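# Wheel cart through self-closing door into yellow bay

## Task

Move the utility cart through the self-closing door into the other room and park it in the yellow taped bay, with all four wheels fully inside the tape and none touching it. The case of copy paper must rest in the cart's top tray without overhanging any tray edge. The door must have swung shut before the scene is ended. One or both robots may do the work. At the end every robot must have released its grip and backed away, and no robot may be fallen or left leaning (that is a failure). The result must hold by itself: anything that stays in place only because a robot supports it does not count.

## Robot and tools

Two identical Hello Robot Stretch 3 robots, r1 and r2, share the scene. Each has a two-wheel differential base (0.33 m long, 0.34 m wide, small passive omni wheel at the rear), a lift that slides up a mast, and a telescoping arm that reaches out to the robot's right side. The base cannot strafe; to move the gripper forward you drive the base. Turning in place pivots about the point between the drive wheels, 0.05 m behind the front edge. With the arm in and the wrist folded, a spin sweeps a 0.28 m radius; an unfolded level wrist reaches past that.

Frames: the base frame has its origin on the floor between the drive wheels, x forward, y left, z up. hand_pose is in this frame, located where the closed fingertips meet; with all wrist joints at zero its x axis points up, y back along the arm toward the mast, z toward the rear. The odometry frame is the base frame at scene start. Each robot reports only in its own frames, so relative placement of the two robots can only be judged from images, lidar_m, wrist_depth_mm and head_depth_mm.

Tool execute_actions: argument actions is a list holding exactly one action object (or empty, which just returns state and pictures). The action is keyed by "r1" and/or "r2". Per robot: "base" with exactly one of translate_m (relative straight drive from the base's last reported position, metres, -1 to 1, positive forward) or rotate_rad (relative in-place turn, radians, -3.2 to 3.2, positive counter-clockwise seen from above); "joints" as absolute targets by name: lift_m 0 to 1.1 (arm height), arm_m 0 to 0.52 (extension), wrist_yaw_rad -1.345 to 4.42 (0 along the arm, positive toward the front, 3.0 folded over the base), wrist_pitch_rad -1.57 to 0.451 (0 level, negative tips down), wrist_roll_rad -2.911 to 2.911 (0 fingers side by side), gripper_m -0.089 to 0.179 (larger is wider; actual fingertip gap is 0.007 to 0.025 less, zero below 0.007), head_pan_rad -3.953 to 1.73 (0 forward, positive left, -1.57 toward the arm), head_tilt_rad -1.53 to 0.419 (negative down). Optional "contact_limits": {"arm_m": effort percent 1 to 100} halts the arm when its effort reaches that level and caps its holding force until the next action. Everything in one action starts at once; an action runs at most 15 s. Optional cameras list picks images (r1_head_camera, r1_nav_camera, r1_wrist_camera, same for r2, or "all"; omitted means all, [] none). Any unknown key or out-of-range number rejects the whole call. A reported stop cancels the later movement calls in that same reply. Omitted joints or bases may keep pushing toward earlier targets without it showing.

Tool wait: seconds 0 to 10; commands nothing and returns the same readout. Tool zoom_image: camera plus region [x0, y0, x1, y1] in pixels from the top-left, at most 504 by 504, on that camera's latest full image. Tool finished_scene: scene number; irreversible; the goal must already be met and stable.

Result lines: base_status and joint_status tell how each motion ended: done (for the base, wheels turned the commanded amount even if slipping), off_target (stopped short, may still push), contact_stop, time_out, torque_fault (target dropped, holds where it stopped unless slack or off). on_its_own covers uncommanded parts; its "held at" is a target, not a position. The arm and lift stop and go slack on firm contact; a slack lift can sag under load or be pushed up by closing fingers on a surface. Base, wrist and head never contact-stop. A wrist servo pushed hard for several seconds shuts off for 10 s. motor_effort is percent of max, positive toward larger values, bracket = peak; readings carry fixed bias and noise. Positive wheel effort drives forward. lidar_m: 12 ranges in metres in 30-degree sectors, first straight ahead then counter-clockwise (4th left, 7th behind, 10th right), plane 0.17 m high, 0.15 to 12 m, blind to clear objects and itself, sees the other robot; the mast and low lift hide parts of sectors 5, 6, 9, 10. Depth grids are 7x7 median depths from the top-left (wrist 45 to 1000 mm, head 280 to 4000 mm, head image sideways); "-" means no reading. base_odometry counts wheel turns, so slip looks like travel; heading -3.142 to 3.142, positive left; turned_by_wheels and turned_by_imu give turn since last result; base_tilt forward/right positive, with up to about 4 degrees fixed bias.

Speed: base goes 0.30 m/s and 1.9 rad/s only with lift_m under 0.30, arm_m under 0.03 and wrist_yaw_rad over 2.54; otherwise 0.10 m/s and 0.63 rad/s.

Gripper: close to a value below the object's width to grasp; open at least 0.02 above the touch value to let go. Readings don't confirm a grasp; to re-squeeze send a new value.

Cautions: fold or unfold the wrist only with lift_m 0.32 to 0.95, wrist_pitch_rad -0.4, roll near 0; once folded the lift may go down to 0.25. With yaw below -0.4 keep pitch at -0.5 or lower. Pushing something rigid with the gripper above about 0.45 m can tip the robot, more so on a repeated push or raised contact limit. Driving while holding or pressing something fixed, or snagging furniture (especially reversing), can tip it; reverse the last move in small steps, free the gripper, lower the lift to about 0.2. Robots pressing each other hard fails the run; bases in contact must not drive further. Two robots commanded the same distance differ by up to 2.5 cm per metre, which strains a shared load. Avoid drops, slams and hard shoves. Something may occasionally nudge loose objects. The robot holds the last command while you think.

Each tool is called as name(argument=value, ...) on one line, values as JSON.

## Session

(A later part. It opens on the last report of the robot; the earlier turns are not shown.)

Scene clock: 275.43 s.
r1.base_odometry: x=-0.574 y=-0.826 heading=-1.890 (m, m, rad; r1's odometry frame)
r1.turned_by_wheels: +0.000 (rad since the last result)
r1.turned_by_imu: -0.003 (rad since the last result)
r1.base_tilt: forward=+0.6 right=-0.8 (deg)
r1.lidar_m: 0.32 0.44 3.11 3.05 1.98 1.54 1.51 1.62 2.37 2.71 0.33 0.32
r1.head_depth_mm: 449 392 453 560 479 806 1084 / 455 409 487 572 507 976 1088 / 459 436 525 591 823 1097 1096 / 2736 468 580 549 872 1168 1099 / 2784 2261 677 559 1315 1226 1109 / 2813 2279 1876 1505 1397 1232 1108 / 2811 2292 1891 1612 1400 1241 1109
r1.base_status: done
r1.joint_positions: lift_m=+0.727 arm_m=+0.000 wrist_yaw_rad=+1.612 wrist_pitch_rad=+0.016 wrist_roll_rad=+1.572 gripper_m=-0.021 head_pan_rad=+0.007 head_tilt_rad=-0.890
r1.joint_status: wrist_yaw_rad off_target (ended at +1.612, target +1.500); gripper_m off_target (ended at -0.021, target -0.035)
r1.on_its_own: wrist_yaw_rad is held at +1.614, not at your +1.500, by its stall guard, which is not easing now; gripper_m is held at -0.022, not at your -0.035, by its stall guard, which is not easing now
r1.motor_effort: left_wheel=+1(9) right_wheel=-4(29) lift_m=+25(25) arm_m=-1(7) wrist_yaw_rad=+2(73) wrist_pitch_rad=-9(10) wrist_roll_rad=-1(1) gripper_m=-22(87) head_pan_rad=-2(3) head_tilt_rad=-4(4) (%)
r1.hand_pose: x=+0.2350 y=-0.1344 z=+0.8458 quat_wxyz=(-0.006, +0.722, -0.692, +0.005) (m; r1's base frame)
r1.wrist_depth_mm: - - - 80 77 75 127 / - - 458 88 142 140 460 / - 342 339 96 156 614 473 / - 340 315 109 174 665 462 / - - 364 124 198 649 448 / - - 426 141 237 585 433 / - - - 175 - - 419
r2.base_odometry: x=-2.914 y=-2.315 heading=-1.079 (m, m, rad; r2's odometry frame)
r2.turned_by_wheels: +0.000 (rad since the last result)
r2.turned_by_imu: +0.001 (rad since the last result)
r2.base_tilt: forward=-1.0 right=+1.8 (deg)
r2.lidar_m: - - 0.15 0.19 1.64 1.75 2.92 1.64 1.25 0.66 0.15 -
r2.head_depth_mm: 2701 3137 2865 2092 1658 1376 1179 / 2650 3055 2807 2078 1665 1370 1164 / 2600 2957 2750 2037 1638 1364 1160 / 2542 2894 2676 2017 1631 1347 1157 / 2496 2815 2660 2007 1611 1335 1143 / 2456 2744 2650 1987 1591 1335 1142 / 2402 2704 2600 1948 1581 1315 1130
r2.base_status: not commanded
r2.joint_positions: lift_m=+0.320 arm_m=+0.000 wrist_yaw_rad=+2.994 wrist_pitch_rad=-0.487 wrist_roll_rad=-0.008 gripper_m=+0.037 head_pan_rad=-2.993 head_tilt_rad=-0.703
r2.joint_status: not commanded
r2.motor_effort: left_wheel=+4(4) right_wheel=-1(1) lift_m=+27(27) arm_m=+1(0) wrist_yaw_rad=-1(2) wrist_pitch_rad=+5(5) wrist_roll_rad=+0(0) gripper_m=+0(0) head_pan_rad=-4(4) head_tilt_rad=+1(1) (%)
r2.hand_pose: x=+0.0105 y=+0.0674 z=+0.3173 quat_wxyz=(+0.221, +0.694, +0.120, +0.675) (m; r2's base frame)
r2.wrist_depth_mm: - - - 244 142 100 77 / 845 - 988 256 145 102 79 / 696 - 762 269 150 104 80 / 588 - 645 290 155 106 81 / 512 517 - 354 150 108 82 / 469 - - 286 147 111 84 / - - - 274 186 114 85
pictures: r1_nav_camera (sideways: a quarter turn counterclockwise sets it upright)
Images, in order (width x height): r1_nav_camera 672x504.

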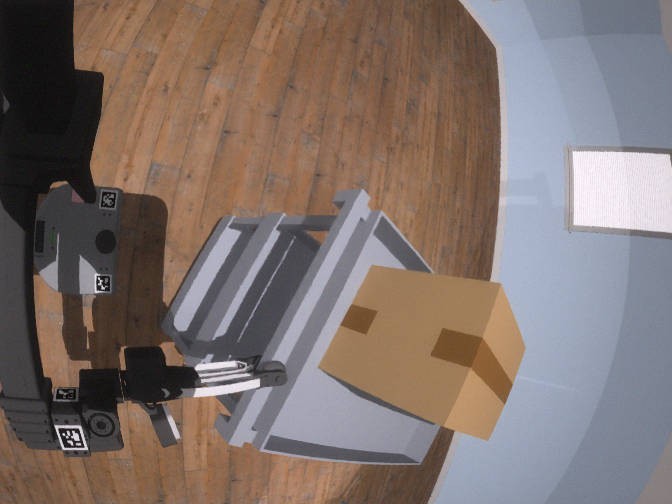

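execute_actions(actions=[{"r1":{"base":{"rotate_rad":0.6},"joints":{"wrist_yaw_rad":1.0}}}], cameras=[])

execute_actions(actions=[{"r1":{"base":{"rotate_rad":0.7},"joints":{"wrist_yaw_rad":0.3,"head_pan_rad":-0.9}}}], cameras=["r1_nav_camera"])

execute_actions(actions=[{"r1":{"base":{"translate_m":-0.5}}}], cameras=["r1_nav_camera"])

Scene clock: 283.60 s.
r1.base_odometry: x=-0.574 y=-0.826 heading=-1.290 (m, m, rad; r1's odometry frame)
r1.turned_by_wheels: +0.599 (rad since the last result)
r1.turned_by_imu: +0.565 (rad since the last result)
r1.base_tilt: forward=+0.6 right=-0.7 (deg)
r1.lidar_m: 3.49 3.10 3.06 1.90 1.52 1.51 1.64 2.49 2.70 0.40 0.39 0.41
r1.head_depth_mm: 2723 2186 1832 762 869 1081 1072 / 2752 2200 1821 1560 1299 1177 1095 / 2778 2203 1838 1572 1376 1221 1092 / 2826 2241 1859 1578 1387 1228 1097 / 2821 2266 1874 1587 1388 1227 1101 / 2878 2251 1877 1598 1396 1241 1110 / 2917 2290 1899 1613 1401 1242 1115
r1.base_status: done
r1.joint_positions: lift_m=+0.727 arm_m=+0.000 wrist_yaw_rad=+0.947 wrist_pitch_rad=+0.014 wrist_roll_rad=+1.572 gripper_m=-0.021 head_pan_rad=+0.007 head_tilt_rad=-0.890
r1.joint_status: wrist_yaw_rad off_target (ended at +0.947, target +1.000)
r1.on_its_own: gripper_m is held at -0.022, not at your -0.035, by its stall guard, which is not easing now; right_wheel is at rest, and its effort (+19) is outside its rest range (-18 to +18); wrist_yaw_rad is at rest, and its effort (+43) is outside its rest range (-12 to +12)
r1.motor_effort: left_wheel=-4(5) right_wheel=+19(28) lift_m=+25(25) arm_m=+3(4) wrist_yaw_rad=+43(74) wrist_pitch_rad=-8(9) wrist_roll_rad=-1(1) gripper_m=-22(22) head_pan_rad=-2(3) head_tilt_rad=-5(4) (%)
r1.hand_pose: x=+0.1869 y=-0.2946 z=+0.8453 quat_wxyz=(-0.003, +0.456, -0.890, +0.006) (m; r1's base frame)
r1.wrist_depth_mm: - - - 83 80 79 132 / - - 522 90 145 143 438 / - 370 362 98 157 611 474 / - 326 312 110 173 659 460 / - 382 349 124 193 663 447 / - - 396 138 225 590 431 / - - - 166 - - 417
r2.base_odometry: x=-2.914 y=-2.315 heading=-1.079 (m, m, rad; r2's odometry frame)
r2.turned_by_wheels: +0.000 (rad since the last result)
r2.turned_by_imu: +0.001 (rad since the last result)
r2.base_tilt: forward=-1.1 right=+1.7 (deg)
r2.lidar_m: - - 0.15 0.19 1.58 1.75 2.92 1.64 1.25 0.66 0.15 -
r2.head_depth_mm: 2702 3128 2832 2098 1674 1371 1173 / 2621 3056 2783 2077 1653 1373 1169 / 2592 2930 2742 2042 1626 1356 1168 / 2549 2887 2720 2022 1617 1340 1159 / 2496 2839 2626 1978 1612 1349 1149 / 2421 2739 2632 1970 1586 1327 1142 / 2360 2698 2576 1969 1561 1324 1128
r2.base_status: not commanded
r2.joint_positions: lift_m=+0.320 arm_m=+0.000 wrist_yaw_rad=+2.994 wrist_pitch_rad=-0.487 wrist_roll_rad=-0.008 gripper_m=+0.037 head_pan_rad=-2.993 head_tilt_rad=-0.703
r2.joint_status: not commanded
r2.motor_effort: left_wheel=+4(4) right_wheel=-1(1) lift_m=+27(26) arm_m=+0(0) wrist_yaw_rad=-2(1) wrist_pitch_rad=+5(5) wrist_roll_rad=-1(0) gripper_m=+0(0) head_pan_rad=-4(5) head_tilt_rad=+1(1) (%)
r2.hand_pose: x=+0.0105 y=+0.0674 z=+0.3173 quat_wxyz=(+0.221, +0.694, +0.120, +0.675) (m; r2's base frame)
r2.wrist_depth_mm: - - - 244 142 100 77 / 833 - 990 256 146 102 79 / 687 - 774 271 150 104 80 / 600 - 660 291 155 106 81 / 510 520 - 352 151 109 82 / 471 - - 287 147 111 84 / - - - 273 187 114 85
pictures: none
No camera images: the call's "cameras" was empty. Leave "cameras" out to get every camera's image.

Scene clock: 285.67 s.
r1.base_odometry: x=-0.574 y=-0.826 heading=-0.591 (m, m, rad; r1's odometry frame)
r1.turned_by_wheels: +0.700 (rad since the last result)
r1.turned_by_imu: +0.635 (rad since the last result)
r1.base_tilt: forward=+0.7 right=-0.7 (deg)
r1.lidar_m: 3.09 3.08 1.76 1.51 1.50 1.72 2.70 2.70 0.55 0.41 0.48 3.63
r1.head_depth_mm: 2576 625 659 930 872 - 1057 / 2768 2187 624 970 1162 1197 1098 / 2769 2205 686 1010 1300 1217 1113 / 2837 2233 1857 1574 1378 1221 1098 / 2848 2238 1862 1586 1385 1227 1102 / 2865 2272 1885 1604 1392 1239 1109 / 2908 2279 1898 1608 1398 1247 1111
r1.base_status: done
r1.joint_positions: lift_m=+0.727 arm_m=+0.000 wrist_yaw_rad=+0.249 wrist_pitch_rad=+0.016 wrist_roll_rad=+1.573 gripper_m=-0.019 head_pan_rad=-0.893 head_tilt_rad=-0.890
r1.joint_status: wrist_yaw_rad off_target (ended at +0.249, target +0.300); the others done
r1.on_its_own: gripper_m is held at -0.019, not at your -0.035, by its stall guard, which is still easing; wrist_yaw_rad is at rest, and its effort (+41) is outside its rest range (-12 to +12)
r1.motor_effort: left_wheel=-4(7) right_wheel=+15(30) lift_m=+25(25) arm_m=-1(7) wrist_yaw_rad=+41(65) wrist_pitch_rad=-9(9) wrist_roll_rad=-1(1) gripper_m=-2(22) head_pan_rad=-3(37) head_tilt_rad=-5(5) (%)
r1.hand_pose: x=+0.0419 y=-0.3937 z=+0.8458 quat_wxyz=(-0.001, +0.124, -0.992, +0.007) (m; r1's base frame)
r1.wrist_depth_mm: - - - 80 77 75 127 / - - 460 87 142 139 463 / - 341 342 96 156 609 477 / - 333 313 108 173 667 463 / - - 358 123 195 649 448 / - - 416 138 235 584 434 / - - - 172 - - 421
r2.base_odometry: x=-2.914 y=-2.315 heading=-1.079 (m, m, rad; r2's odometry frame)
r2.turned_by_wheels: +0.000 (rad since the last result)
r2.turned_by_imu: +0.000 (rad since the last result)
r2.base_tilt: forward=-1.2 right=+1.8 (deg)
r2.lidar_m: - - 0.15 0.19 1.57 1.79 2.92 1.64 1.25 0.66 0.15 -
r2.head_depth_mm: 2713 3129 2801 2103 1659 1387 1180 / 2685 3058 2779 2073 1654 1367 1168 / 2596 2985 2744 2053 1634 1357 1164 / 2555 2911 2709 2019 1609 1346 1159 / 2470 2828 2697 1995 1601 1346 1147 / 2456 2758 2613 2005 1590 1325 1142 / 2392 2705 2613 1965 1571 1325 1132
r2.base_status: not commanded
r2.joint_positions: lift_m=+0.320 arm_m=+0.000 wrist_yaw_rad=+2.994 wrist_pitch_rad=-0.487 wrist_roll_rad=-0.008 gripper_m=+0.037 head_pan_rad=-2.993 head_tilt_rad=-0.703
r2.joint_status: not commanded
r2.motor_effort: left_wheel=+4(4) right_wheel=+0(0) lift_m=+26(27) arm_m=+0(0) wrist_yaw_rad=-1(2) wrist_pitch_rad=+5(5) wrist_roll_rad=+0(0) gripper_m=+0(0) head_pan_rad=-4(5) head_tilt_rad=+1(1) (%)
r2.hand_pose: x=+0.0105 y=+0.0674 z=+0.3173 quat_wxyz=(+0.221, +0.694, +0.120, +0.675) (m; r2's base frame)
r2.wrist_depth_mm: - - - 245 142 100 77 / 829 - 978 258 146 102 79 / 704 - 786 271 150 104 80 / 585 - 664 291 155 106 81 / 511 522 - 355 151 108 82 / 471 - - 286 147 111 84 / - - - 272 186 114 85
pictures: r1_nav_camera (sideways: a quarter turn counterclockwise sets it upright)
Images, in order (width x height): r1_nav_camera 672x504.

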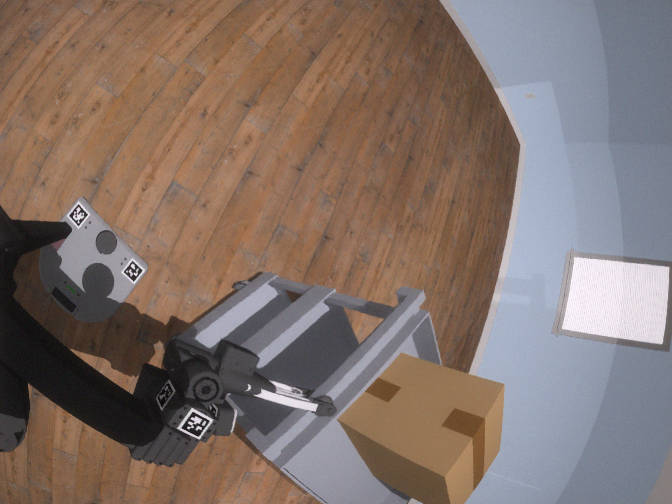

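Scene clock: 291.80 s.
r1.base_odometry: x=-0.989 y=-0.548 heading=-0.591 (m, m, rad; r1's odometry frame)
r1.turned_by_wheels: +0.000 (rad since the last result)
r1.turned_by_imu: -0.001 (rad since the last result)
r1.base_tilt: forward=+0.7 right=-0.6 (deg)
r1.lidar_m: 3.55 2.82 1.60 1.37 1.37 1.57 2.22 2.22 2.02 0.43 0.42 0.45
r1.head_depth_mm: 451 498 659 561 893 - 1057 / 464 508 608 553 899 1176 1092 / 474 522 627 582 921 1193 1114 / 482 536 632 588 927 1207 1099 / 2749 2208 679 712 1337 1229 1104 / 2878 2268 1880 1536 1398 1238 1112 / 2913 2283 1895 1602 1404 1243 1114
r1.base_status: done
r1.joint_positions: lift_m=+0.727 arm_m=+0.000 wrist_yaw_rad=+0.374 wrist_pitch_rad=+0.017 wrist_roll_rad=+1.573 gripper_m=-0.015 head_pan_rad=-0.893 head_tilt_rad=-0.890
r1.joint_status: not commanded
r1.on_its_own: wrist_yaw_rad is held at +0.362, not at your +0.300, by its stall guard, which is not easing now; gripper_m is held at -0.016, not at your -0.035, by its stall guard, which is not easing now
r1.motor_effort: left_wheel=+2(7) right_wheel=-7(25) lift_m=+25(25) arm_m=-5(5) wrist_yaw_rad=-9(56) wrist_pitch_rad=-10(10) wrist_roll_rad=-1(1) gripper_m=-20(21) head_pan_rad=-2(3) head_tilt_rad=-5(5) (%)
r1.hand_pose: x=+0.0723 y=-0.3843 z=+0.8462 quat_wxyz=(-0.002, +0.186, -0.983, +0.008) (m; r1's base frame)
r1.wrist_depth_mm: - - - - 147 - - / - - - 148 155 - - / - - - 148 205 209 205 / - - - 148 206 727 433 / - 367 429 148 205 686 448 / - 314 312 148 205 659 436 / - 319 313 148 781 630 425
r2.base_odometry: x=-2.914 y=-2.315 heading=-1.079 (m, m, rad; r2's odometry frame)
r2.turned_by_wheels: +0.000 (rad since the last result)
r2.turned_by_imu: +0.001 (rad since the last result)
r2.base_tilt: forward=-1.1 right=+1.7 (deg)
r2.lidar_m: - - 0.15 0.19 1.55 1.60 2.92 1.64 1.25 0.66 0.15 -
r2.head_depth_mm: 2712 3086 2875 2102 1662 1379 1177 / 2644 3017 2777 2083 1660 1367 1170 / 2594 2932 2723 2049 1625 1362 1158 / 2559 2854 2732 2026 1620 1346 1160 / 2499 2826 2662 1989 1620 1334 1148 / 2454 2778 2628 2008 1587 1332 1132 / 2389 2700 2561 1990 1583 1321 1134
r2.base_status: not commanded
r2.joint_positions: lift_m=+0.320 arm_m=+0.000 wrist_yaw_rad=+2.994 wrist_pitch_rad=-0.487 wrist_roll_rad=-0.008 gripper_m=+0.037 head_pan_rad=-2.993 head_tilt_rad=-0.703
r2.joint_status: not commanded
r2.motor_effort: left_wheel=+4(4) right_wheel=-1(0) lift_m=+27(27) arm_m=+0(1) wrist_yaw_rad=-2(1) wrist_pitch_rad=+5(5) wrist_roll_rad=+0(0) gripper_m=+0(0) head_pan_rad=-5(5) head_tilt_rad=+1(0) (%)
r2.hand_pose: x=+0.0105 y=+0.0674 z=+0.3173 quat_wxyz=(+0.221, +0.694, +0.120, +0.675) (m; r2's base frame)
r2.wrist_depth_mm: - - - 245 142 100 77 / 833 - 982 256 146 102 79 / 691 - 777 271 150 104 80 / 586 - 649 290 154 106 81 / 510 523 - 356 151 109 82 / 469 - - 286 147 111 84 / - - - 273 186 114 85
pictures: r1_nav_camera (sideways: a quarter turn counterclockwise sets it upright)
Images, in order (width x height): r1_nav_camera 672x504.

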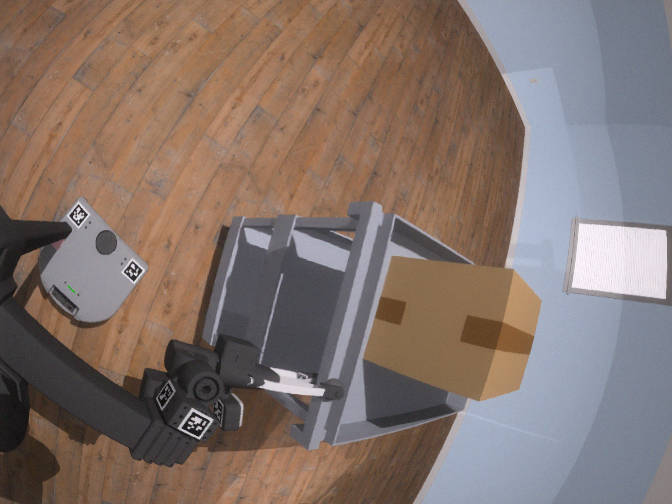

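execute_actions(actions=[{"r1":{"base":{"rotate_rad":0.92},"joints":{"wrist_yaw_rad":-0.3,"gripper_m":-0.04}}}], cameras=[])

execute_actions(actions=[{"r1":{"base":{"translate_m":-0.5}}}], cameras=["r1_nav_camera"])

execute_actions(actions=[{"r1":{"base":{"translate_m":-0.45},"joints":{"wrist_yaw_rad":0.4}}}], cameras=["r1_nav_camera","r2_nav_camera"])

Scene clock: 301.40 s.
r1.base_odometry: x=-0.989 y=-0.548 heading=+0.329 (m, m, rad; r1's odometry frame)
r1.turned_by_wheels: +0.920 (rad since the last result)
r1.turned_by_imu: +0.781 (rad since the last result)
r1.base_tilt: forward=+0.7 right=-0.8 (deg)
r1.lidar_m: 1.99 1.43 1.37 1.41 1.91 2.19 2.29 2.00 0.44 0.45 3.75 3.57
r1.head_depth_mm: 2728 2158 1720 931 1138 1165 - / 2749 2173 1820 1564 1340 1211 1092 / 2773 2214 1828 1574 1368 1217 1108 / 2789 2220 1860 1575 1387 1223 1098 / 2850 2253 1856 1597 1389 1228 1104 / 2905 2261 1869 1607 1402 1235 1107 / 2902 2288 1904 1616 1405 1241 1111
r1.base_status: done
r1.joint_positions: lift_m=+0.727 arm_m=+0.000 wrist_yaw_rad=-0.383 wrist_pitch_rad=+0.016 wrist_roll_rad=+1.575 gripper_m=-0.026 head_pan_rad=-0.893 head_tilt_rad=-0.890
r1.joint_status: wrist_yaw_rad off_target (ended at -0.383, target -0.300); gripper_m off_target (ended at -0.026, target -0.040)
r1.on_its_own: wrist_yaw_rad is held at -0.381, not at your -0.300, by its stall guard, which is not easing now; gripper_m is held at -0.027, not at your -0.040, by its stall guard, which is still easing
r1.motor_effort: left_wheel=+0(10) right_wheel=+3(25) lift_m=+25(25) arm_m=+0(5) wrist_yaw_rad=+1(65) wrist_pitch_rad=-9(10) wrist_roll_rad=-1(2) gripper_m=-10(100) head_pan_rad=-2(2) head_tilt_rad=-4(4) (%)
r1.hand_pose: x=-0.1172 y=-0.3830 z=+0.8457 quat_wxyz=(+0.000, -0.190, -0.982, +0.008) (m; r1's base frame)
r1.wrist_depth_mm: - - - 125 122 - - / - - - 128 162 184 183 / - - - 132 187 641 406 / - - 483 136 192 720 462 / - 320 316 141 199 695 449 / - 332 324 144 206 659 433 / - 352 340 150 - 615 425
r2.base_odometry: x=-2.914 y=-2.315 heading=-1.079 (m, m, rad; r2's odometry frame)
r2.turned_by_wheels: +0.000 (rad since the last result)
r2.turned_by_imu: +0.001 (rad since the last result)
r2.base_tilt: forward=-1.1 right=+1.7 (deg)
r2.lidar_m: - - 0.15 0.19 1.55 1.62 2.92 1.64 1.25 0.66 0.15 -
r2.head_depth_mm: 2713 3095 2836 2104 1669 1382 1175 / 2624 3046 2785 2086 1660 1371 1163 / 2595 2974 2701 2040 1624 1355 1162 / 2562 2868 2749 2040 1628 1351 1160 / 2496 2831 2659 1988 1608 1339 1145 / 2446 2765 2609 1995 1601 1327 1139 / 2406 2695 2617 1948 1577 1320 1127
r2.base_status: not commanded
r2.joint_positions: lift_m=+0.320 arm_m=+0.000 wrist_yaw_rad=+2.994 wrist_pitch_rad=-0.487 wrist_roll_rad=-0.008 gripper_m=+0.037 head_pan_rad=-2.993 head_tilt_rad=-0.703
r2.joint_status: not commanded
r2.motor_effort: left_wheel=+4(4) right_wheel=+0(0) lift_m=+27(26) arm_m=+0(0) wrist_yaw_rad=-2(2) wrist_pitch_rad=+6(5) wrist_roll_rad=+0(0) gripper_m=+0(0) head_pan_rad=-5(4) head_tilt_rad=+1(1) (%)
r2.hand_pose: x=+0.0105 y=+0.0674 z=+0.3173 quat_wxyz=(+0.221, +0.694, +0.120, +0.675) (m; r2's base frame)
r2.wrist_depth_mm: - - - 244 141 100 78 / 830 - 968 258 146 102 79 / 701 - 770 271 150 104 80 / 588 - 655 290 155 106 81 / 509 520 - 353 151 109 82 / 467 - - 285 146 111 84 / - - - 273 186 114 85
pictures: none
No camera images: the call's "cameras" was empty. Leave "cameras" out to get every camera's image.

Scene clock: 307.90 s.
r1.base_odometry: x=-1.462 y=-0.709 heading=+0.329 (m, m, rad; r1's odometry frame)
r1.turned_by_wheels: +0.000 (rad since the last result)
r1.turned_by_imu: -0.004 (rad since the last result)
r1.base_tilt: forward=+0.6 right=-0.8 (deg)
r1.lidar_m: 2.33 1.68 1.61 1.66 1.84 1.76 1.90 1.54 0.47 0.42 0.42 3.99
r1.head_depth_mm: 456 495 583 541 860 1117 - / 2768 722 645 559 898 1162 1092 / 2769 2194 673 590 918 1197 1110 / 2784 2236 1856 1550 1376 1221 1100 / 2872 2254 1855 1590 1390 1229 1109 / 2879 2274 1890 1612 1389 1239 1105 / 2948 2293 1900 1619 1406 1244 1117
r1.base_status: done
r1.joint_positions: lift_m=+0.727 arm_m=+0.000 wrist_yaw_rad=-0.166 wrist_pitch_rad=+0.016 wrist_roll_rad=+1.575 gripper_m=-0.020 head_pan_rad=-0.893 head_tilt_rad=-0.890
r1.joint_status: not commanded
r1.on_its_own: wrist_yaw_rad is held at -0.160, not at your -0.300, by its stall guard, which is not easing now; gripper_m is held at -0.021, not at your -0.040, by its stall guard, which is not easing now
r1.motor_effort: left_wheel=+1(7) right_wheel=+4(21) lift_m=+25(25) arm_m=+0(3) wrist_yaw_rad=+4(49) wrist_pitch_rad=-9(9) wrist_roll_rad=-2(2) gripper_m=-22(24) head_pan_rad=-2(4) head_tilt_rad=-5(5) (%)
r1.hand_pose: x=-0.0638 y=-0.3981 z=+0.8457 quat_wxyz=(-0.001, -0.083, -0.997, +0.008) (m; r1's base frame)
r1.wrist_depth_mm: - - - - - - - / - - - - - - - / - - - 176 233 - - / - - - 166 227 242 234 / - - - 156 216 - 420 / - - - 146 207 664 435 / - 280 281 141 462 634 424
r2.base_odometry: x=-2.914 y=-2.315 heading=-1.079 (m, m, rad; r2's odometry frame)
r2.turned_by_wheels: +0.000 (rad since the last result)
r2.turned_by_imu: +0.001 (rad since the last result)
r2.base_tilt: forward=-1.2 right=+1.9 (deg)
r2.lidar_m: - - 0.15 0.19 1.44 1.39 1.65 1.65 1.25 0.66 0.15 -
r2.head_depth_mm: 2691 3066 2684 1823 1666 1375 1177 / 2680 3041 2812 2008 1651 1364 1170 / 2609 2956 2766 2042 1638 1366 1161 / 2533 2893 2666 2018 1627 1351 1152 / 2497 2852 2683 2013 1615 1348 1141 / 2441 2770 2598 1986 1580 1333 1137 / 2376 2686 2563 1978 1576 1313 1132
r2.base_status: not commanded
r2.joint_positions: lift_m=+0.320 arm_m=+0.000 wrist_yaw_rad=+2.994 wrist_pitch_rad=-0.487 wrist_roll_rad=-0.008 gripper_m=+0.037 head_pan_rad=-2.993 head_tilt_rad=-0.703
r2.joint_status: not commanded
r2.motor_effort: left_wheel=+4(4) right_wheel=+0(0) lift_m=+27(27) arm_m=+0(0) wrist_yaw_rad=-1(2) wrist_pitch_rad=+5(5) wrist_roll_rad=+0(0) gripper_m=+0(0) head_pan_rad=-5(5) head_tilt_rad=+0(0) (%)
r2.hand_pose: x=+0.0105 y=+0.0674 z=+0.3173 quat_wxyz=(+0.221, +0.694, +0.120, +0.675) (m; r2's base frame)
r2.wrist_depth_mm: - - - 244 141 100 78 / 830 - 978 256 146 102 79 / 693 - 776 271 150 104 80 / 590 - 657 291 156 106 81 / 515 520 - 354 151 108 82 / 469 - - 285 146 111 84 / - - - 273 186 114 85
pictures: r1_nav_camera (sideways: a quarter turn counterclockwise sets it upright)
Images, in order (width x height): r1_nav_camera 672x504.

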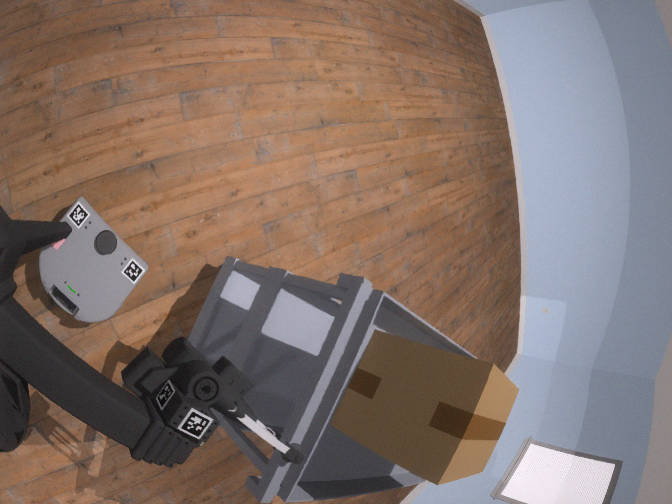

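Scene clock: 313.50 s.
r1.base_odometry: x=-1.888 y=-0.855 heading=+0.329 (m, m, rad; r1's odometry frame)
r1.turned_by_wheels: +0.000 (rad since the last result)
r1.turned_by_imu: -0.035 (rad since the last result)
r1.base_tilt: forward=+0.7 right=-0.7 (deg)
r1.lidar_m: 2.72 1.91 1.82 1.86 1.43 1.35 1.59 1.16 1.27 0.45 0.39 0.39
r1.head_depth_mm: 2708 2103 676 568 1359 - 1049 / 2766 816 698 560 904 1175 1093 / 459 490 593 550 900 1185 1111 / 464 483 586 553 895 1166 1098 / 469 478 576 543 893 1175 1101 / 476 473 588 550 930 1241 1113 / 2738 2160 1808 625 1386 1244 1113
r1.base_status: done
r1.joint_positions: lift_m=+0.727 arm_m=+0.000 wrist_yaw_rad=+0.565 wrist_pitch_rad=+0.016 wrist_roll_rad=+1.574 gripper_m=-0.017 head_pan_rad=-0.893 head_tilt_rad=-0.890
r1.joint_status: wrist_yaw_rad off_target (ended at +0.565, target +0.400)
r1.on_its_own: wrist_yaw_rad is held at +0.565, not at your +0.400, by its stall guard, which is not easing now; gripper_m is held at -0.018, not at your -0.040, by its stall guard, which is not easing now
r1.motor_effort: left_wheel=+2(12) right_wheel=-2(22) lift_m=+25(25) arm_m=-6(6) wrist_yaw_rad=+1(68) wrist_pitch_rad=-9(11) wrist_roll_rad=-1(2) gripper_m=-20(22) head_pan_rad=-3(3) head_tilt_rad=-4(5) (%)
r1.hand_pose: x=+0.1159 y=-0.3622 z=+0.8458 quat_wxyz=(-0.003, +0.279, -0.960, +0.007) (m; r1's base frame)
r1.wrist_depth_mm: - - - - - - - / - - - 167 167 - - / - - - 164 221 227 933 / - - - 160 218 - 377 / - - - 156 214 686 448 / - 310 313 152 209 656 435 / - 305 301 149 763 627 421
r2.base_odometry: x=-2.914 y=-2.315 heading=-1.079 (m, m, rad; r2's odometry frame)
r2.turned_by_wheels: +0.000 (rad since the last result)
r2.turned_by_imu: +0.001 (rad since the last result)
r2.base_tilt: forward=-1.1 right=+1.7 (deg)
r2.lidar_m: - - 0.15 0.19 1.36 1.16 1.24 1.65 1.25 0.66 0.15 -
r2.head_depth_mm: 2732 2954 2799 2099 1657 1385 1181 / 2522 1087 2660 2075 1539 1370 1172 / 2589 2917 2734 1885 1546 1353 1163 / 2540 2903 2688 2046 1614 1353 1150 / 2520 2821 2669 1987 1596 1348 1145 / 2459 2764 2610 1990 1591 1327 1145 / 2399 2679 2609 1945 1579 1319 1134
r2.base_status: not commanded
r2.joint_positions: lift_m=+0.320 arm_m=+0.000 wrist_yaw_rad=+2.994 wrist_pitch_rad=-0.487 wrist_roll_rad=-0.008 gripper_m=+0.037 head_pan_rad=-2.993 head_tilt_rad=-0.703
r2.joint_status: not commanded
r2.motor_effort: left_wheel=+4(4) right_wheel=-1(1) lift_m=+27(27) arm_m=+0(0) wrist_yaw_rad=-2(2) wrist_pitch_rad=+5(5) wrist_roll_rad=+0(0) gripper_m=+0(0) head_pan_rad=-4(4) head_tilt_rad=+1(1) (%)
r2.hand_pose: x=+0.0105 y=+0.0674 z=+0.3173 quat_wxyz=(+0.221, +0.694, +0.120, +0.675) (m; r2's base frame)
r2.wrist_depth_mm: - - - 245 141 100 77 / 820 - 973 255 146 102 78 / 691 - 783 272 150 104 80 / 590 - 657 290 154 106 81 / 509 525 - 352 151 109 82 / 474 - - 286 147 111 84 / - - - 274 186 114 85
pictures: r1_nav_camera (sideways: a quarter turn counterclockwise sets it upright), r2_nav_camera (sideways: a quarter turn counterclockwise sets it upright)
Images, in order (width x height): r1_nav_camera 672x504, r2_nav_camera 672x504.

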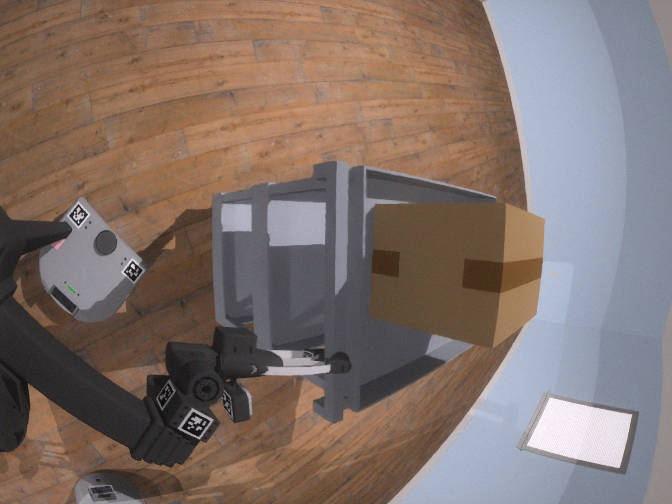

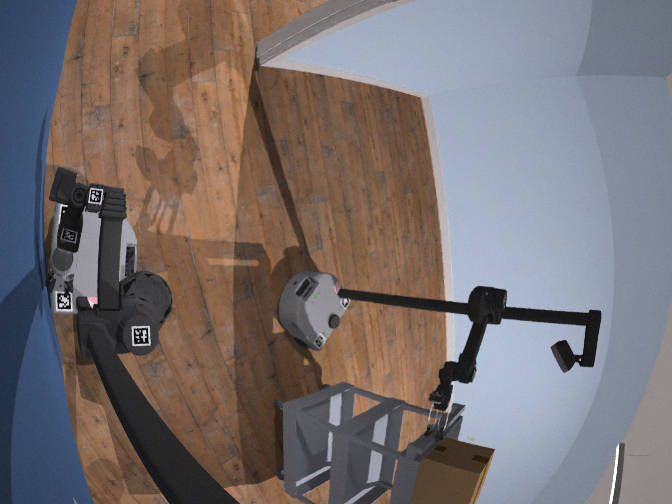

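execute_actions(actions=[{"r1":{"base":{"translate_m":-0.4},"joints":{"wrist_yaw_rad":1.0,"gripper_m":-0.035}}}], cameras=[])

execute_actions(actions=[{"r1":{"base":{"translate_m":-0.45},"joints":{"wrist_yaw_rad":1.25}}}], cameras=[])

execute_actions(actions=[{"r1":{"base":{"rotate_rad":-0.35},"joints":{"wrist_yaw_rad":1.6,"head_pan_rad":-3.14,"head_tilt_rad":-0.7}}}], cameras=[])

execute_actions(actions=[{"r1":{"base":{"translate_m":-0.6}}}], cameras=["r1_nav_camera","r2_nav_camera","r1_head_camera"])

Scene clock: 326.73 s.
r1.base_odometry: x=-2.266 y=-0.985 heading=+0.329 (m, m, rad; r1's odometry frame)
r1.turned_by_wheels: +0.000 (rad since the last result)
r1.turned_by_imu: -0.004 (rad since the last result)
r1.base_tilt: forward=+0.7 right=-0.7 (deg)
r1.lidar_m: 0.39 2.10 1.99 1.51 1.05 1.00 1.28 0.93 0.88 2.81 0.37 0.37
r1.head_depth_mm: 2739 2157 1812 1552 1377 1216 1048 / 2757 2195 1815 1519 1367 - 1093 / 2760 2212 1756 554 1155 1185 1107 / 2790 2161 697 557 877 1167 1103 / 2860 858 714 557 864 1125 1104 / 2902 796 534 593 853 1092 1109 / 481 426 503 585 840 866 1113
r1.base_status: done
r1.joint_positions: lift_m=+0.727 arm_m=+0.000 wrist_yaw_rad=+1.230 wrist_pitch_rad=+0.015 wrist_roll_rad=+1.572 gripper_m=-0.018 head_pan_rad=-0.893 head_tilt_rad=-0.890
r1.joint_status: wrist_yaw_rad off_target (ended at +1.230, target +1.000); gripper_m off_target (ended at -0.018, target -0.035)
r1.on_its_own: wrist_yaw_rad is held at +1.230, not at your +1.000, by its stall guard, which is not easing now; gripper_m is held at -0.019, not at your -0.035, by its stall guard, which is not easing now
r1.motor_effort: left_wheel=+2(8) right_wheel=-2(37) lift_m=+25(25) arm_m=-1(6) wrist_yaw_rad=+0(75) wrist_pitch_rad=-9(10) wrist_roll_rad=-1(2) gripper_m=-20(90) head_pan_rad=-2(3) head_tilt_rad=-5(4) (%)
r1.hand_pose: x=+0.2204 y=-0.2308 z=+0.8456 quat_wxyz=(-0.004, +0.577, -0.817, +0.006) (m; r1's base frame)
r1.wrist_depth_mm: - - - 121 116 - - / - - - 126 178 177 175 / - - 607 134 187 710 474 / - 366 362 141 198 717 461 / - 353 335 151 212 687 449 / - 384 361 158 227 658 435 / - - 394 172 - 584 422
r2.base_odometry: x=-2.914 y=-2.315 heading=-1.079 (m, m, rad; r2's odometry frame)
r2.turned_by_wheels: +0.000 (rad since the last result)
r2.turned_by_imu: +0.001 (rad since the last result)
r2.base_tilt: forward=-1.1 right=+1.7 (deg)
r2.lidar_m: - - 0.15 0.19 1.36 0.92 0.93 1.65 1.25 0.66 0.15 -
r2.head_depth_mm: 2698 3031 1298 1408 1414 1382 1170 / 2631 3060 918 2065 1595 1372 1168 / 2611 2908 845 2022 1627 1359 1163 / 869 939 1142 1947 1402 1285 1163 / 2476 887 2462 2001 1447 1330 1144 / 2429 2771 2657 1987 1591 1329 1140 / 2419 2701 2586 1960 1576 1322 1129
r2.base_status: not commanded
r2.joint_positions: lift_m=+0.320 arm_m=+0.000 wrist_yaw_rad=+2.994 wrist_pitch_rad=-0.487 wrist_roll_rad=-0.008 gripper_m=+0.037 head_pan_rad=-2.993 head_tilt_rad=-0.703
r2.joint_status: not commanded
r2.motor_effort: left_wheel=+4(4) right_wheel=-1(1) lift_m=+26(27) arm_m=+0(0) wrist_yaw_rad=-3(2) wrist_pitch_rad=+5(5) wrist_roll_rad=+0(0) gripper_m=+0(0) head_pan_rad=-4(4) head_tilt_rad=+1(1) (%)
r2.hand_pose: x=+0.0105 y=+0.0674 z=+0.3173 quat_wxyz=(+0.221, +0.694, +0.120, +0.675) (m; r2's base frame)
r2.wrist_depth_mm: - - - 246 142 100 77 / 843 - 976 258 145 102 79 / 694 - 777 270 150 104 80 / 586 - 658 293 155 106 81 / 507 517 - 356 151 109 82 / 471 - - 286 147 111 84 / - - - 273 187 114 85
pictures: none
No camera images: the call's "cameras" was empty. Leave "cameras" out to get every camera's image.

Scene clock: 332.30 s.
r1.base_odometry: x=-2.692 y=-1.130 heading=+0.330 (m, m, rad; r1's odometry frame)
r1.turned_by_wheels: +0.000 (rad since the last result)
r1.turned_by_imu: -0.003 (rad since the last result)
r1.base_tilt: forward=+0.7 right=-0.7 (deg)
r1.lidar_m: 0.32 0.37 2.20 0.91 0.71 3.50 3.59 0.75 0.68 0.71 0.38 0.32
r1.head_depth_mm: 2732 2168 1819 1540 1368 1140 1045 / 2771 2164 1837 1567 1393 - 1082 / 2767 2193 1842 1566 1367 - 1101 / 2827 2203 1847 549 843 1167 1100 / 2832 2250 1861 608 847 1068 1104 / 2879 2277 698 612 499 810 1061 / 2913 2236 722 588 487 772 999
r1.base_status: done
r1.joint_positions: lift_m=+0.727 arm_m=+0.000 wrist_yaw_rad=+1.482 wrist_pitch_rad=+0.015 wrist_roll_rad=+1.572 gripper_m=-0.018 head_pan_rad=-0.893 head_tilt_rad=-0.890
r1.joint_status: wrist_yaw_rad off_target (ended at +1.482, target +1.250)
r1.on_its_own: wrist_yaw_rad is held at +1.474, not at your +1.250, by its stall guard, which is not easing now; gripper_m is held at -0.019, not at your -0.035, by its stall guard, which is not easing now
r1.motor_effort: left_wheel=+2(8) right_wheel=-8(22) lift_m=+25(25) arm_m=+0(1) wrist_yaw_rad=-6(48) wrist_pitch_rad=-9(10) wrist_roll_rad=-1(1) gripper_m=-21(20) head_pan_rad=-3(2) head_tilt_rad=-4(4) (%)
r1.hand_pose: x=+0.2342 y=-0.1678 z=+0.8456 quat_wxyz=(-0.005, +0.675, -0.738, +0.005) (m; r1's base frame)
r1.wrist_depth_mm: - - - 131 127 - - / - - - 135 186 189 187 / - - - 141 194 721 451 / - - 421 148 203 719 460 / - 343 330 153 213 684 447 / - 359 347 159 224 657 432 / - 383 367 168 - 594 420
r2.base_odometry: x=-2.914 y=-2.315 heading=-1.079 (m, m, rad; r2's odometry frame)
r2.turned_by_wheels: +0.000 (rad since the last result)
r2.turned_by_imu: +0.001 (rad since the last result)
r2.base_tilt: forward=-1.1 right=+1.7 (deg)
r2.lidar_m: - - 0.15 0.19 5.07 0.69 0.61 0.68 1.25 0.66 0.15 -
r2.head_depth_mm: 2684 791 889 901 1159 1342 1173 / 2649 769 840 849 1107 1311 1169 / 2610 895 916 761 983 1262 1166 / 2540 2912 975 1227 1420 1315 1156 / 2490 2832 2548 1800 1593 1329 1147 / 2452 2811 2589 675 1598 1165 1112 / 2397 2707 2599 596 1484 1148 1066
r2.base_status: not commanded
r2.joint_positions: lift_m=+0.320 arm_m=+0.000 wrist_yaw_rad=+2.994 wrist_pitch_rad=-0.487 wrist_roll_rad=-0.008 gripper_m=+0.037 head_pan_rad=-2.993 head_tilt_rad=-0.703
r2.joint_status: not commanded
r2.motor_effort: left_wheel=+4(4) right_wheel=+0(0) lift_m=+26(26) arm_m=+1(0) wrist_yaw_rad=-2(1) wrist_pitch_rad=+5(5) wrist_roll_rad=+0(0) gripper_m=+0(0) head_pan_rad=-3(5) head_tilt_rad=+1(0) (%)
r2.hand_pose: x=+0.0105 y=+0.0674 z=+0.3173 quat_wxyz=(+0.221, +0.694, +0.120, +0.675) (m; r2's base frame)
r2.wrist_depth_mm: - - - 244 142 100 77 / 837 - 953 257 146 102 79 / 692 - 800 271 150 104 80 / 599 - 668 291 154 106 81 / 512 520 - 349 151 109 82 / 469 - - 286 147 111 84 / - - - 275 186 114 85
pictures: none
No camera images: the call's "cameras" was empty. Leave "cameras" out to get every camera's image.

Scene clock: 334.00 s.
r1.base_odometry: x=-2.692 y=-1.130 heading=-0.020 (m, m, rad; r1's odometry frame)
r1.turned_by_wheels: -0.350 (rad since the last result)
r1.turned_by_imu: -0.343 (rad since the last result)
r1.base_tilt: forward=+0.6 right=-0.8 (deg)
r1.lidar_m: 0.27 0.27 2.22 1.62 0.77 0.68 3.50 0.84 0.75 0.68 0.90 0.29
r1.head_depth_mm: 2940 3084 2289 1830 1518 - - / 2981 3174 2310 1856 1542 - - / 2985 3236 2351 1865 1550 - - / 3032 3247 2386 1880 1546 1320 1153 / 3097 3281 2381 1900 1561 1326 1167 / 3110 3327 2423 1914 1561 1338 1172 / 3143 3361 2440 1926 1589 1346 1189
r1.base_status: done
r1.joint_positions: lift_m=+0.727 arm_m=+0.000 wrist_yaw_rad=+1.666 wrist_pitch_rad=+0.014 wrist_roll_rad=+1.572 gripper_m=-0.018 head_pan_rad=-3.133 head_tilt_rad=-0.705
r1.joint_status: wrist_yaw_rad off_target (ended at +1.666, target +1.600); the others done
r1.on_its_own: gripper_m is held at -0.019, not at your -0.035, by its stall guard, which is not easing now; wrist_yaw_rad is at rest, and its effort (-53) is outside its rest range (-12 to +12)
r1.motor_effort: left_wheel=+8(10) right_wheel=-6(25) lift_m=+25(25) arm_m=+4(4) wrist_yaw_rad=-53(67) wrist_pitch_rad=-8(10) wrist_roll_rad=-1(1) gripper_m=-21(21) head_pan_rad=-3(36) head_tilt_rad=+3(20) (%)
r1.hand_pose: x=+0.2340 y=-0.1202 z=+0.8454 quat_wxyz=(-0.005, +0.740, -0.673, +0.004) (m; r1's base frame)
r1.wrist_depth_mm: - - - - - - - / - - - 154 160 - - / - - - 154 210 215 211 / - - - 156 213 696 453 / - 354 397 156 213 685 445 / - 328 323 157 214 657 432 / - 331 325 157 800 622 422
r2.base_odometry: x=-2.914 y=-2.315 heading=-1.079 (m, m, rad; r2's odometry frame)
r2.turned_by_wheels: +0.000 (rad since the last result)
r2.turned_by_imu: +0.000 (rad since the last result)
r2.base_tilt: forward=-1.1 right=+1.8 (deg)
r2.lidar_m: - - 0.15 0.19 5.10 0.67 0.56 0.68 1.25 0.66 0.15 -
r2.head_depth_mm: 2669 785 872 864 1151 1348 1173 / 2625 736 813 824 1070 1291 1173 / 2608 798 828 716 929 1235 1158 / 2585 2873 953 1154 1235 1290 1164 / 2480 2817 2334 1284 1523 1341 1146 / 2459 2765 2632 671 1593 1171 1139 / 2392 2727 2568 599 1483 1153 1104
r2.base_status: not commanded
r2.joint_positions: lift_m=+0.320 arm_m=+0.000 wrist_yaw_rad=+2.994 wrist_pitch_rad=-0.487 wrist_roll_rad=-0.008 gripper_m=+0.037 head_pan_rad=-2.993 head_tilt_rad=-0.703
r2.joint_status: not commanded
r2.motor_effort: left_wheel=+4(4) right_wheel=-1(1) lift_m=+27(26) arm_m=+0(0) wrist_yaw_rad=-2(2) wrist_pitch_rad=+5(5) wrist_roll_rad=+0(1) gripper_m=+0(0) head_pan_rad=-5(4) head_tilt_rad=+1(1) (%)
r2.hand_pose: x=+0.0105 y=+0.0674 z=+0.3173 quat_wxyz=(+0.221, +0.694, +0.120, +0.675) (m; r2's base frame)
r2.wrist_depth_mm: - - - 244 142 100 77 / 825 - 973 257 146 102 79 / 693 - 784 271 150 104 80 / 596 - 658 291 155 106 81 / 512 525 - 357 151 108 82 / 469 - - 288 146 111 84 / - - - 273 186 113 85
pictures: none
No camera images: the call's "cameras" was empty. Leave "cameras" out to get every camera's image.

Scene clock: 341.50 s.
r1.base_odometry: x=-3.292 y=-1.118 heading=-0.020 (m, m, rad; r1's odometry frame)
r1.turned_by_wheels: +0.000 (rad since the last result)
r1.turned_by_imu: -0.004 (rad since the last result)
r1.base_tilt: forward=+0.7 right=-0.7 (deg)
r1.lidar_m: 0.83 2.89 2.29 0.40 2.45 2.96 2.93 3.15 0.62 0.57 0.67 0.92
r1.head_depth_mm: 2495 2740 2286 1827 1518 - - / 2501 2768 2328 1853 1553 - - / 2501 2811 2341 1871 1536 - - / 2545 2807 2391 1867 1547 1324 1161 / 2554 2876 2435 1895 1557 1327 1166 / 2576 2890 2419 1916 1569 1338 1168 / 2613 2928 2436 1924 1586 1342 1186
r1.base_status: done
r1.joint_positions: lift_m=+0.727 arm_m=+0.000 wrist_yaw_rad=+1.680 wrist_pitch_rad=-0.018 wrist_roll_rad=+1.572 gripper_m=-0.019 head_pan_rad=-3.133 head_tilt_rad=-0.704
r1.joint_status: not commanded
r1.on_its_own: wrist_yaw_rad is held at +1.683, not at your +1.600, by its stall guard, which is not easing now; gripper_m is held at -0.019, not at your -0.035, by its stall guard, which is not easing now
r1.motor_effort: left_wheel=+2(4) right_wheel=-2(24) lift_m=+26(27) arm_m=+4(4) wrist_yaw_rad=+3(53) wrist_pitch_rad=+10(13) wrist_roll_rad=-1(1) gripper_m=-9(21) head_pan_rad=-2(2) head_tilt_rad=+3(4) (%)
r1.hand_pose: x=+0.2329 y=-0.1168 z=+0.8371 quat_wxyz=(+0.007, +0.745, -0.667, -0.006) (m; r1's base frame)
r1.wrist_depth_mm: - - - - - - - / - - - - - - - / - - - - - - 944 / - - - 889 - - 857 / - - - 899 - - 862 / - - - - - - 832 / - - - - - - 892
r2.base_odometry: x=-2.914 y=-2.315 heading=-1.079 (m, m, rad; r2's odometry frame)
r2.turned_by_wheels: +0.000 (rad since the last result)
r2.turned_by_imu: +0.001 (rad since the last result)
r2.base_tilt: forward=-1.1 right=+1.8 (deg)
r2.lidar_m: - - 0.15 0.19 5.08 0.66 0.54 1.65 0.90 0.66 0.15 -
r2.head_depth_mm: 2694 786 868 867 1158 1343 1177 / 2647 731 807 825 1073 1307 1171 / 2583 757 805 718 941 1230 1167 / 2549 2759 940 1153 1087 1259 1163 / 2509 2807 979 1872 1508 1337 1147 / 2438 2767 2596 1967 1597 1327 1133 / 2408 2717 2579 1970 1571 1315 1131
r2.base_status: not commanded
r2.joint_positions: lift_m=+0.320 arm_m=+0.000 wrist_yaw_rad=+2.994 wrist_pitch_rad=-0.487 wrist_roll_rad=-0.008 gripper_m=+0.037 head_pan_rad=-2.993 head_tilt_rad=-0.703
r2.joint_status: not commanded
r2.motor_effort: left_wheel=+4(4) right_wheel=-1(0) lift_m=+27(26) arm_m=+0(0) wrist_yaw_rad=-1(2) wrist_pitch_rad=+6(6) wrist_roll_rad=+0(0) gripper_m=+0(0) head_pan_rad=-4(4) head_tilt_rad=+1(1) (%)
r2.hand_pose: x=+0.0105 y=+0.0674 z=+0.3173 quat_wxyz=(+0.221, +0.694, +0.120, +0.675) (m; r2's base frame)
r2.wrist_depth_mm: - - - 244 142 100 77 / 840 - 958 256 146 102 79 / 686 - 778 272 150 104 80 / 590 - 664 290 155 106 81 / 505 517 - 355 151 108 82 / 473 - - 286 146 111 84 / - - - 273 186 114 85
pictures: r1_head_camera (sideways: a quarter turn clockwise sets it upright), r1_nav_camera (sideways: a quarter turn counterclockwise sets it upright), r2_nav_camera (sideways: a quarter turn counterclockwise sets it upright)
Images, in order (width x height): r1_head_camera 896x504, r1_nav_camera 672x504, r2_nav_camera 672x504.

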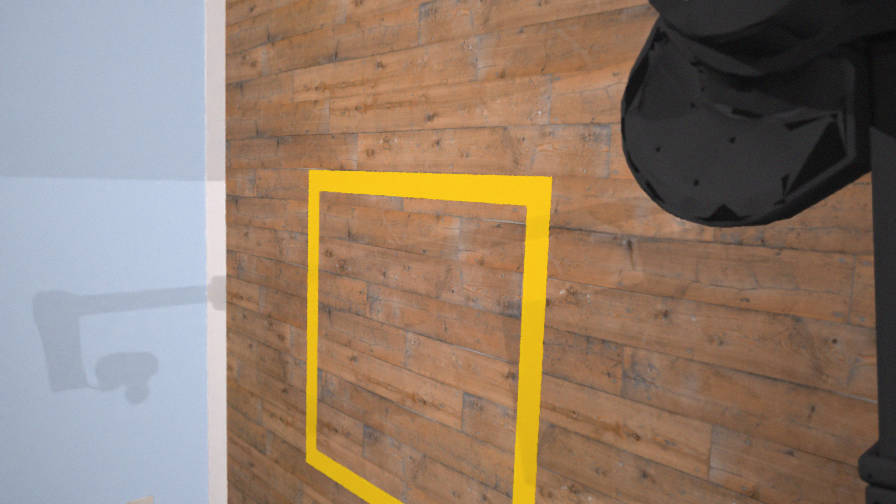

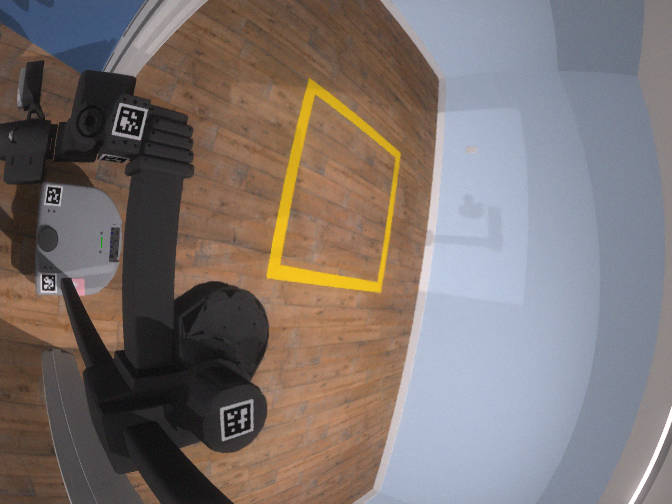

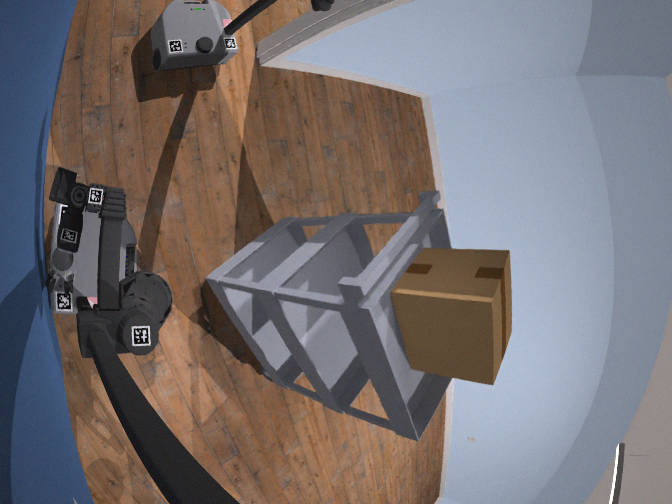

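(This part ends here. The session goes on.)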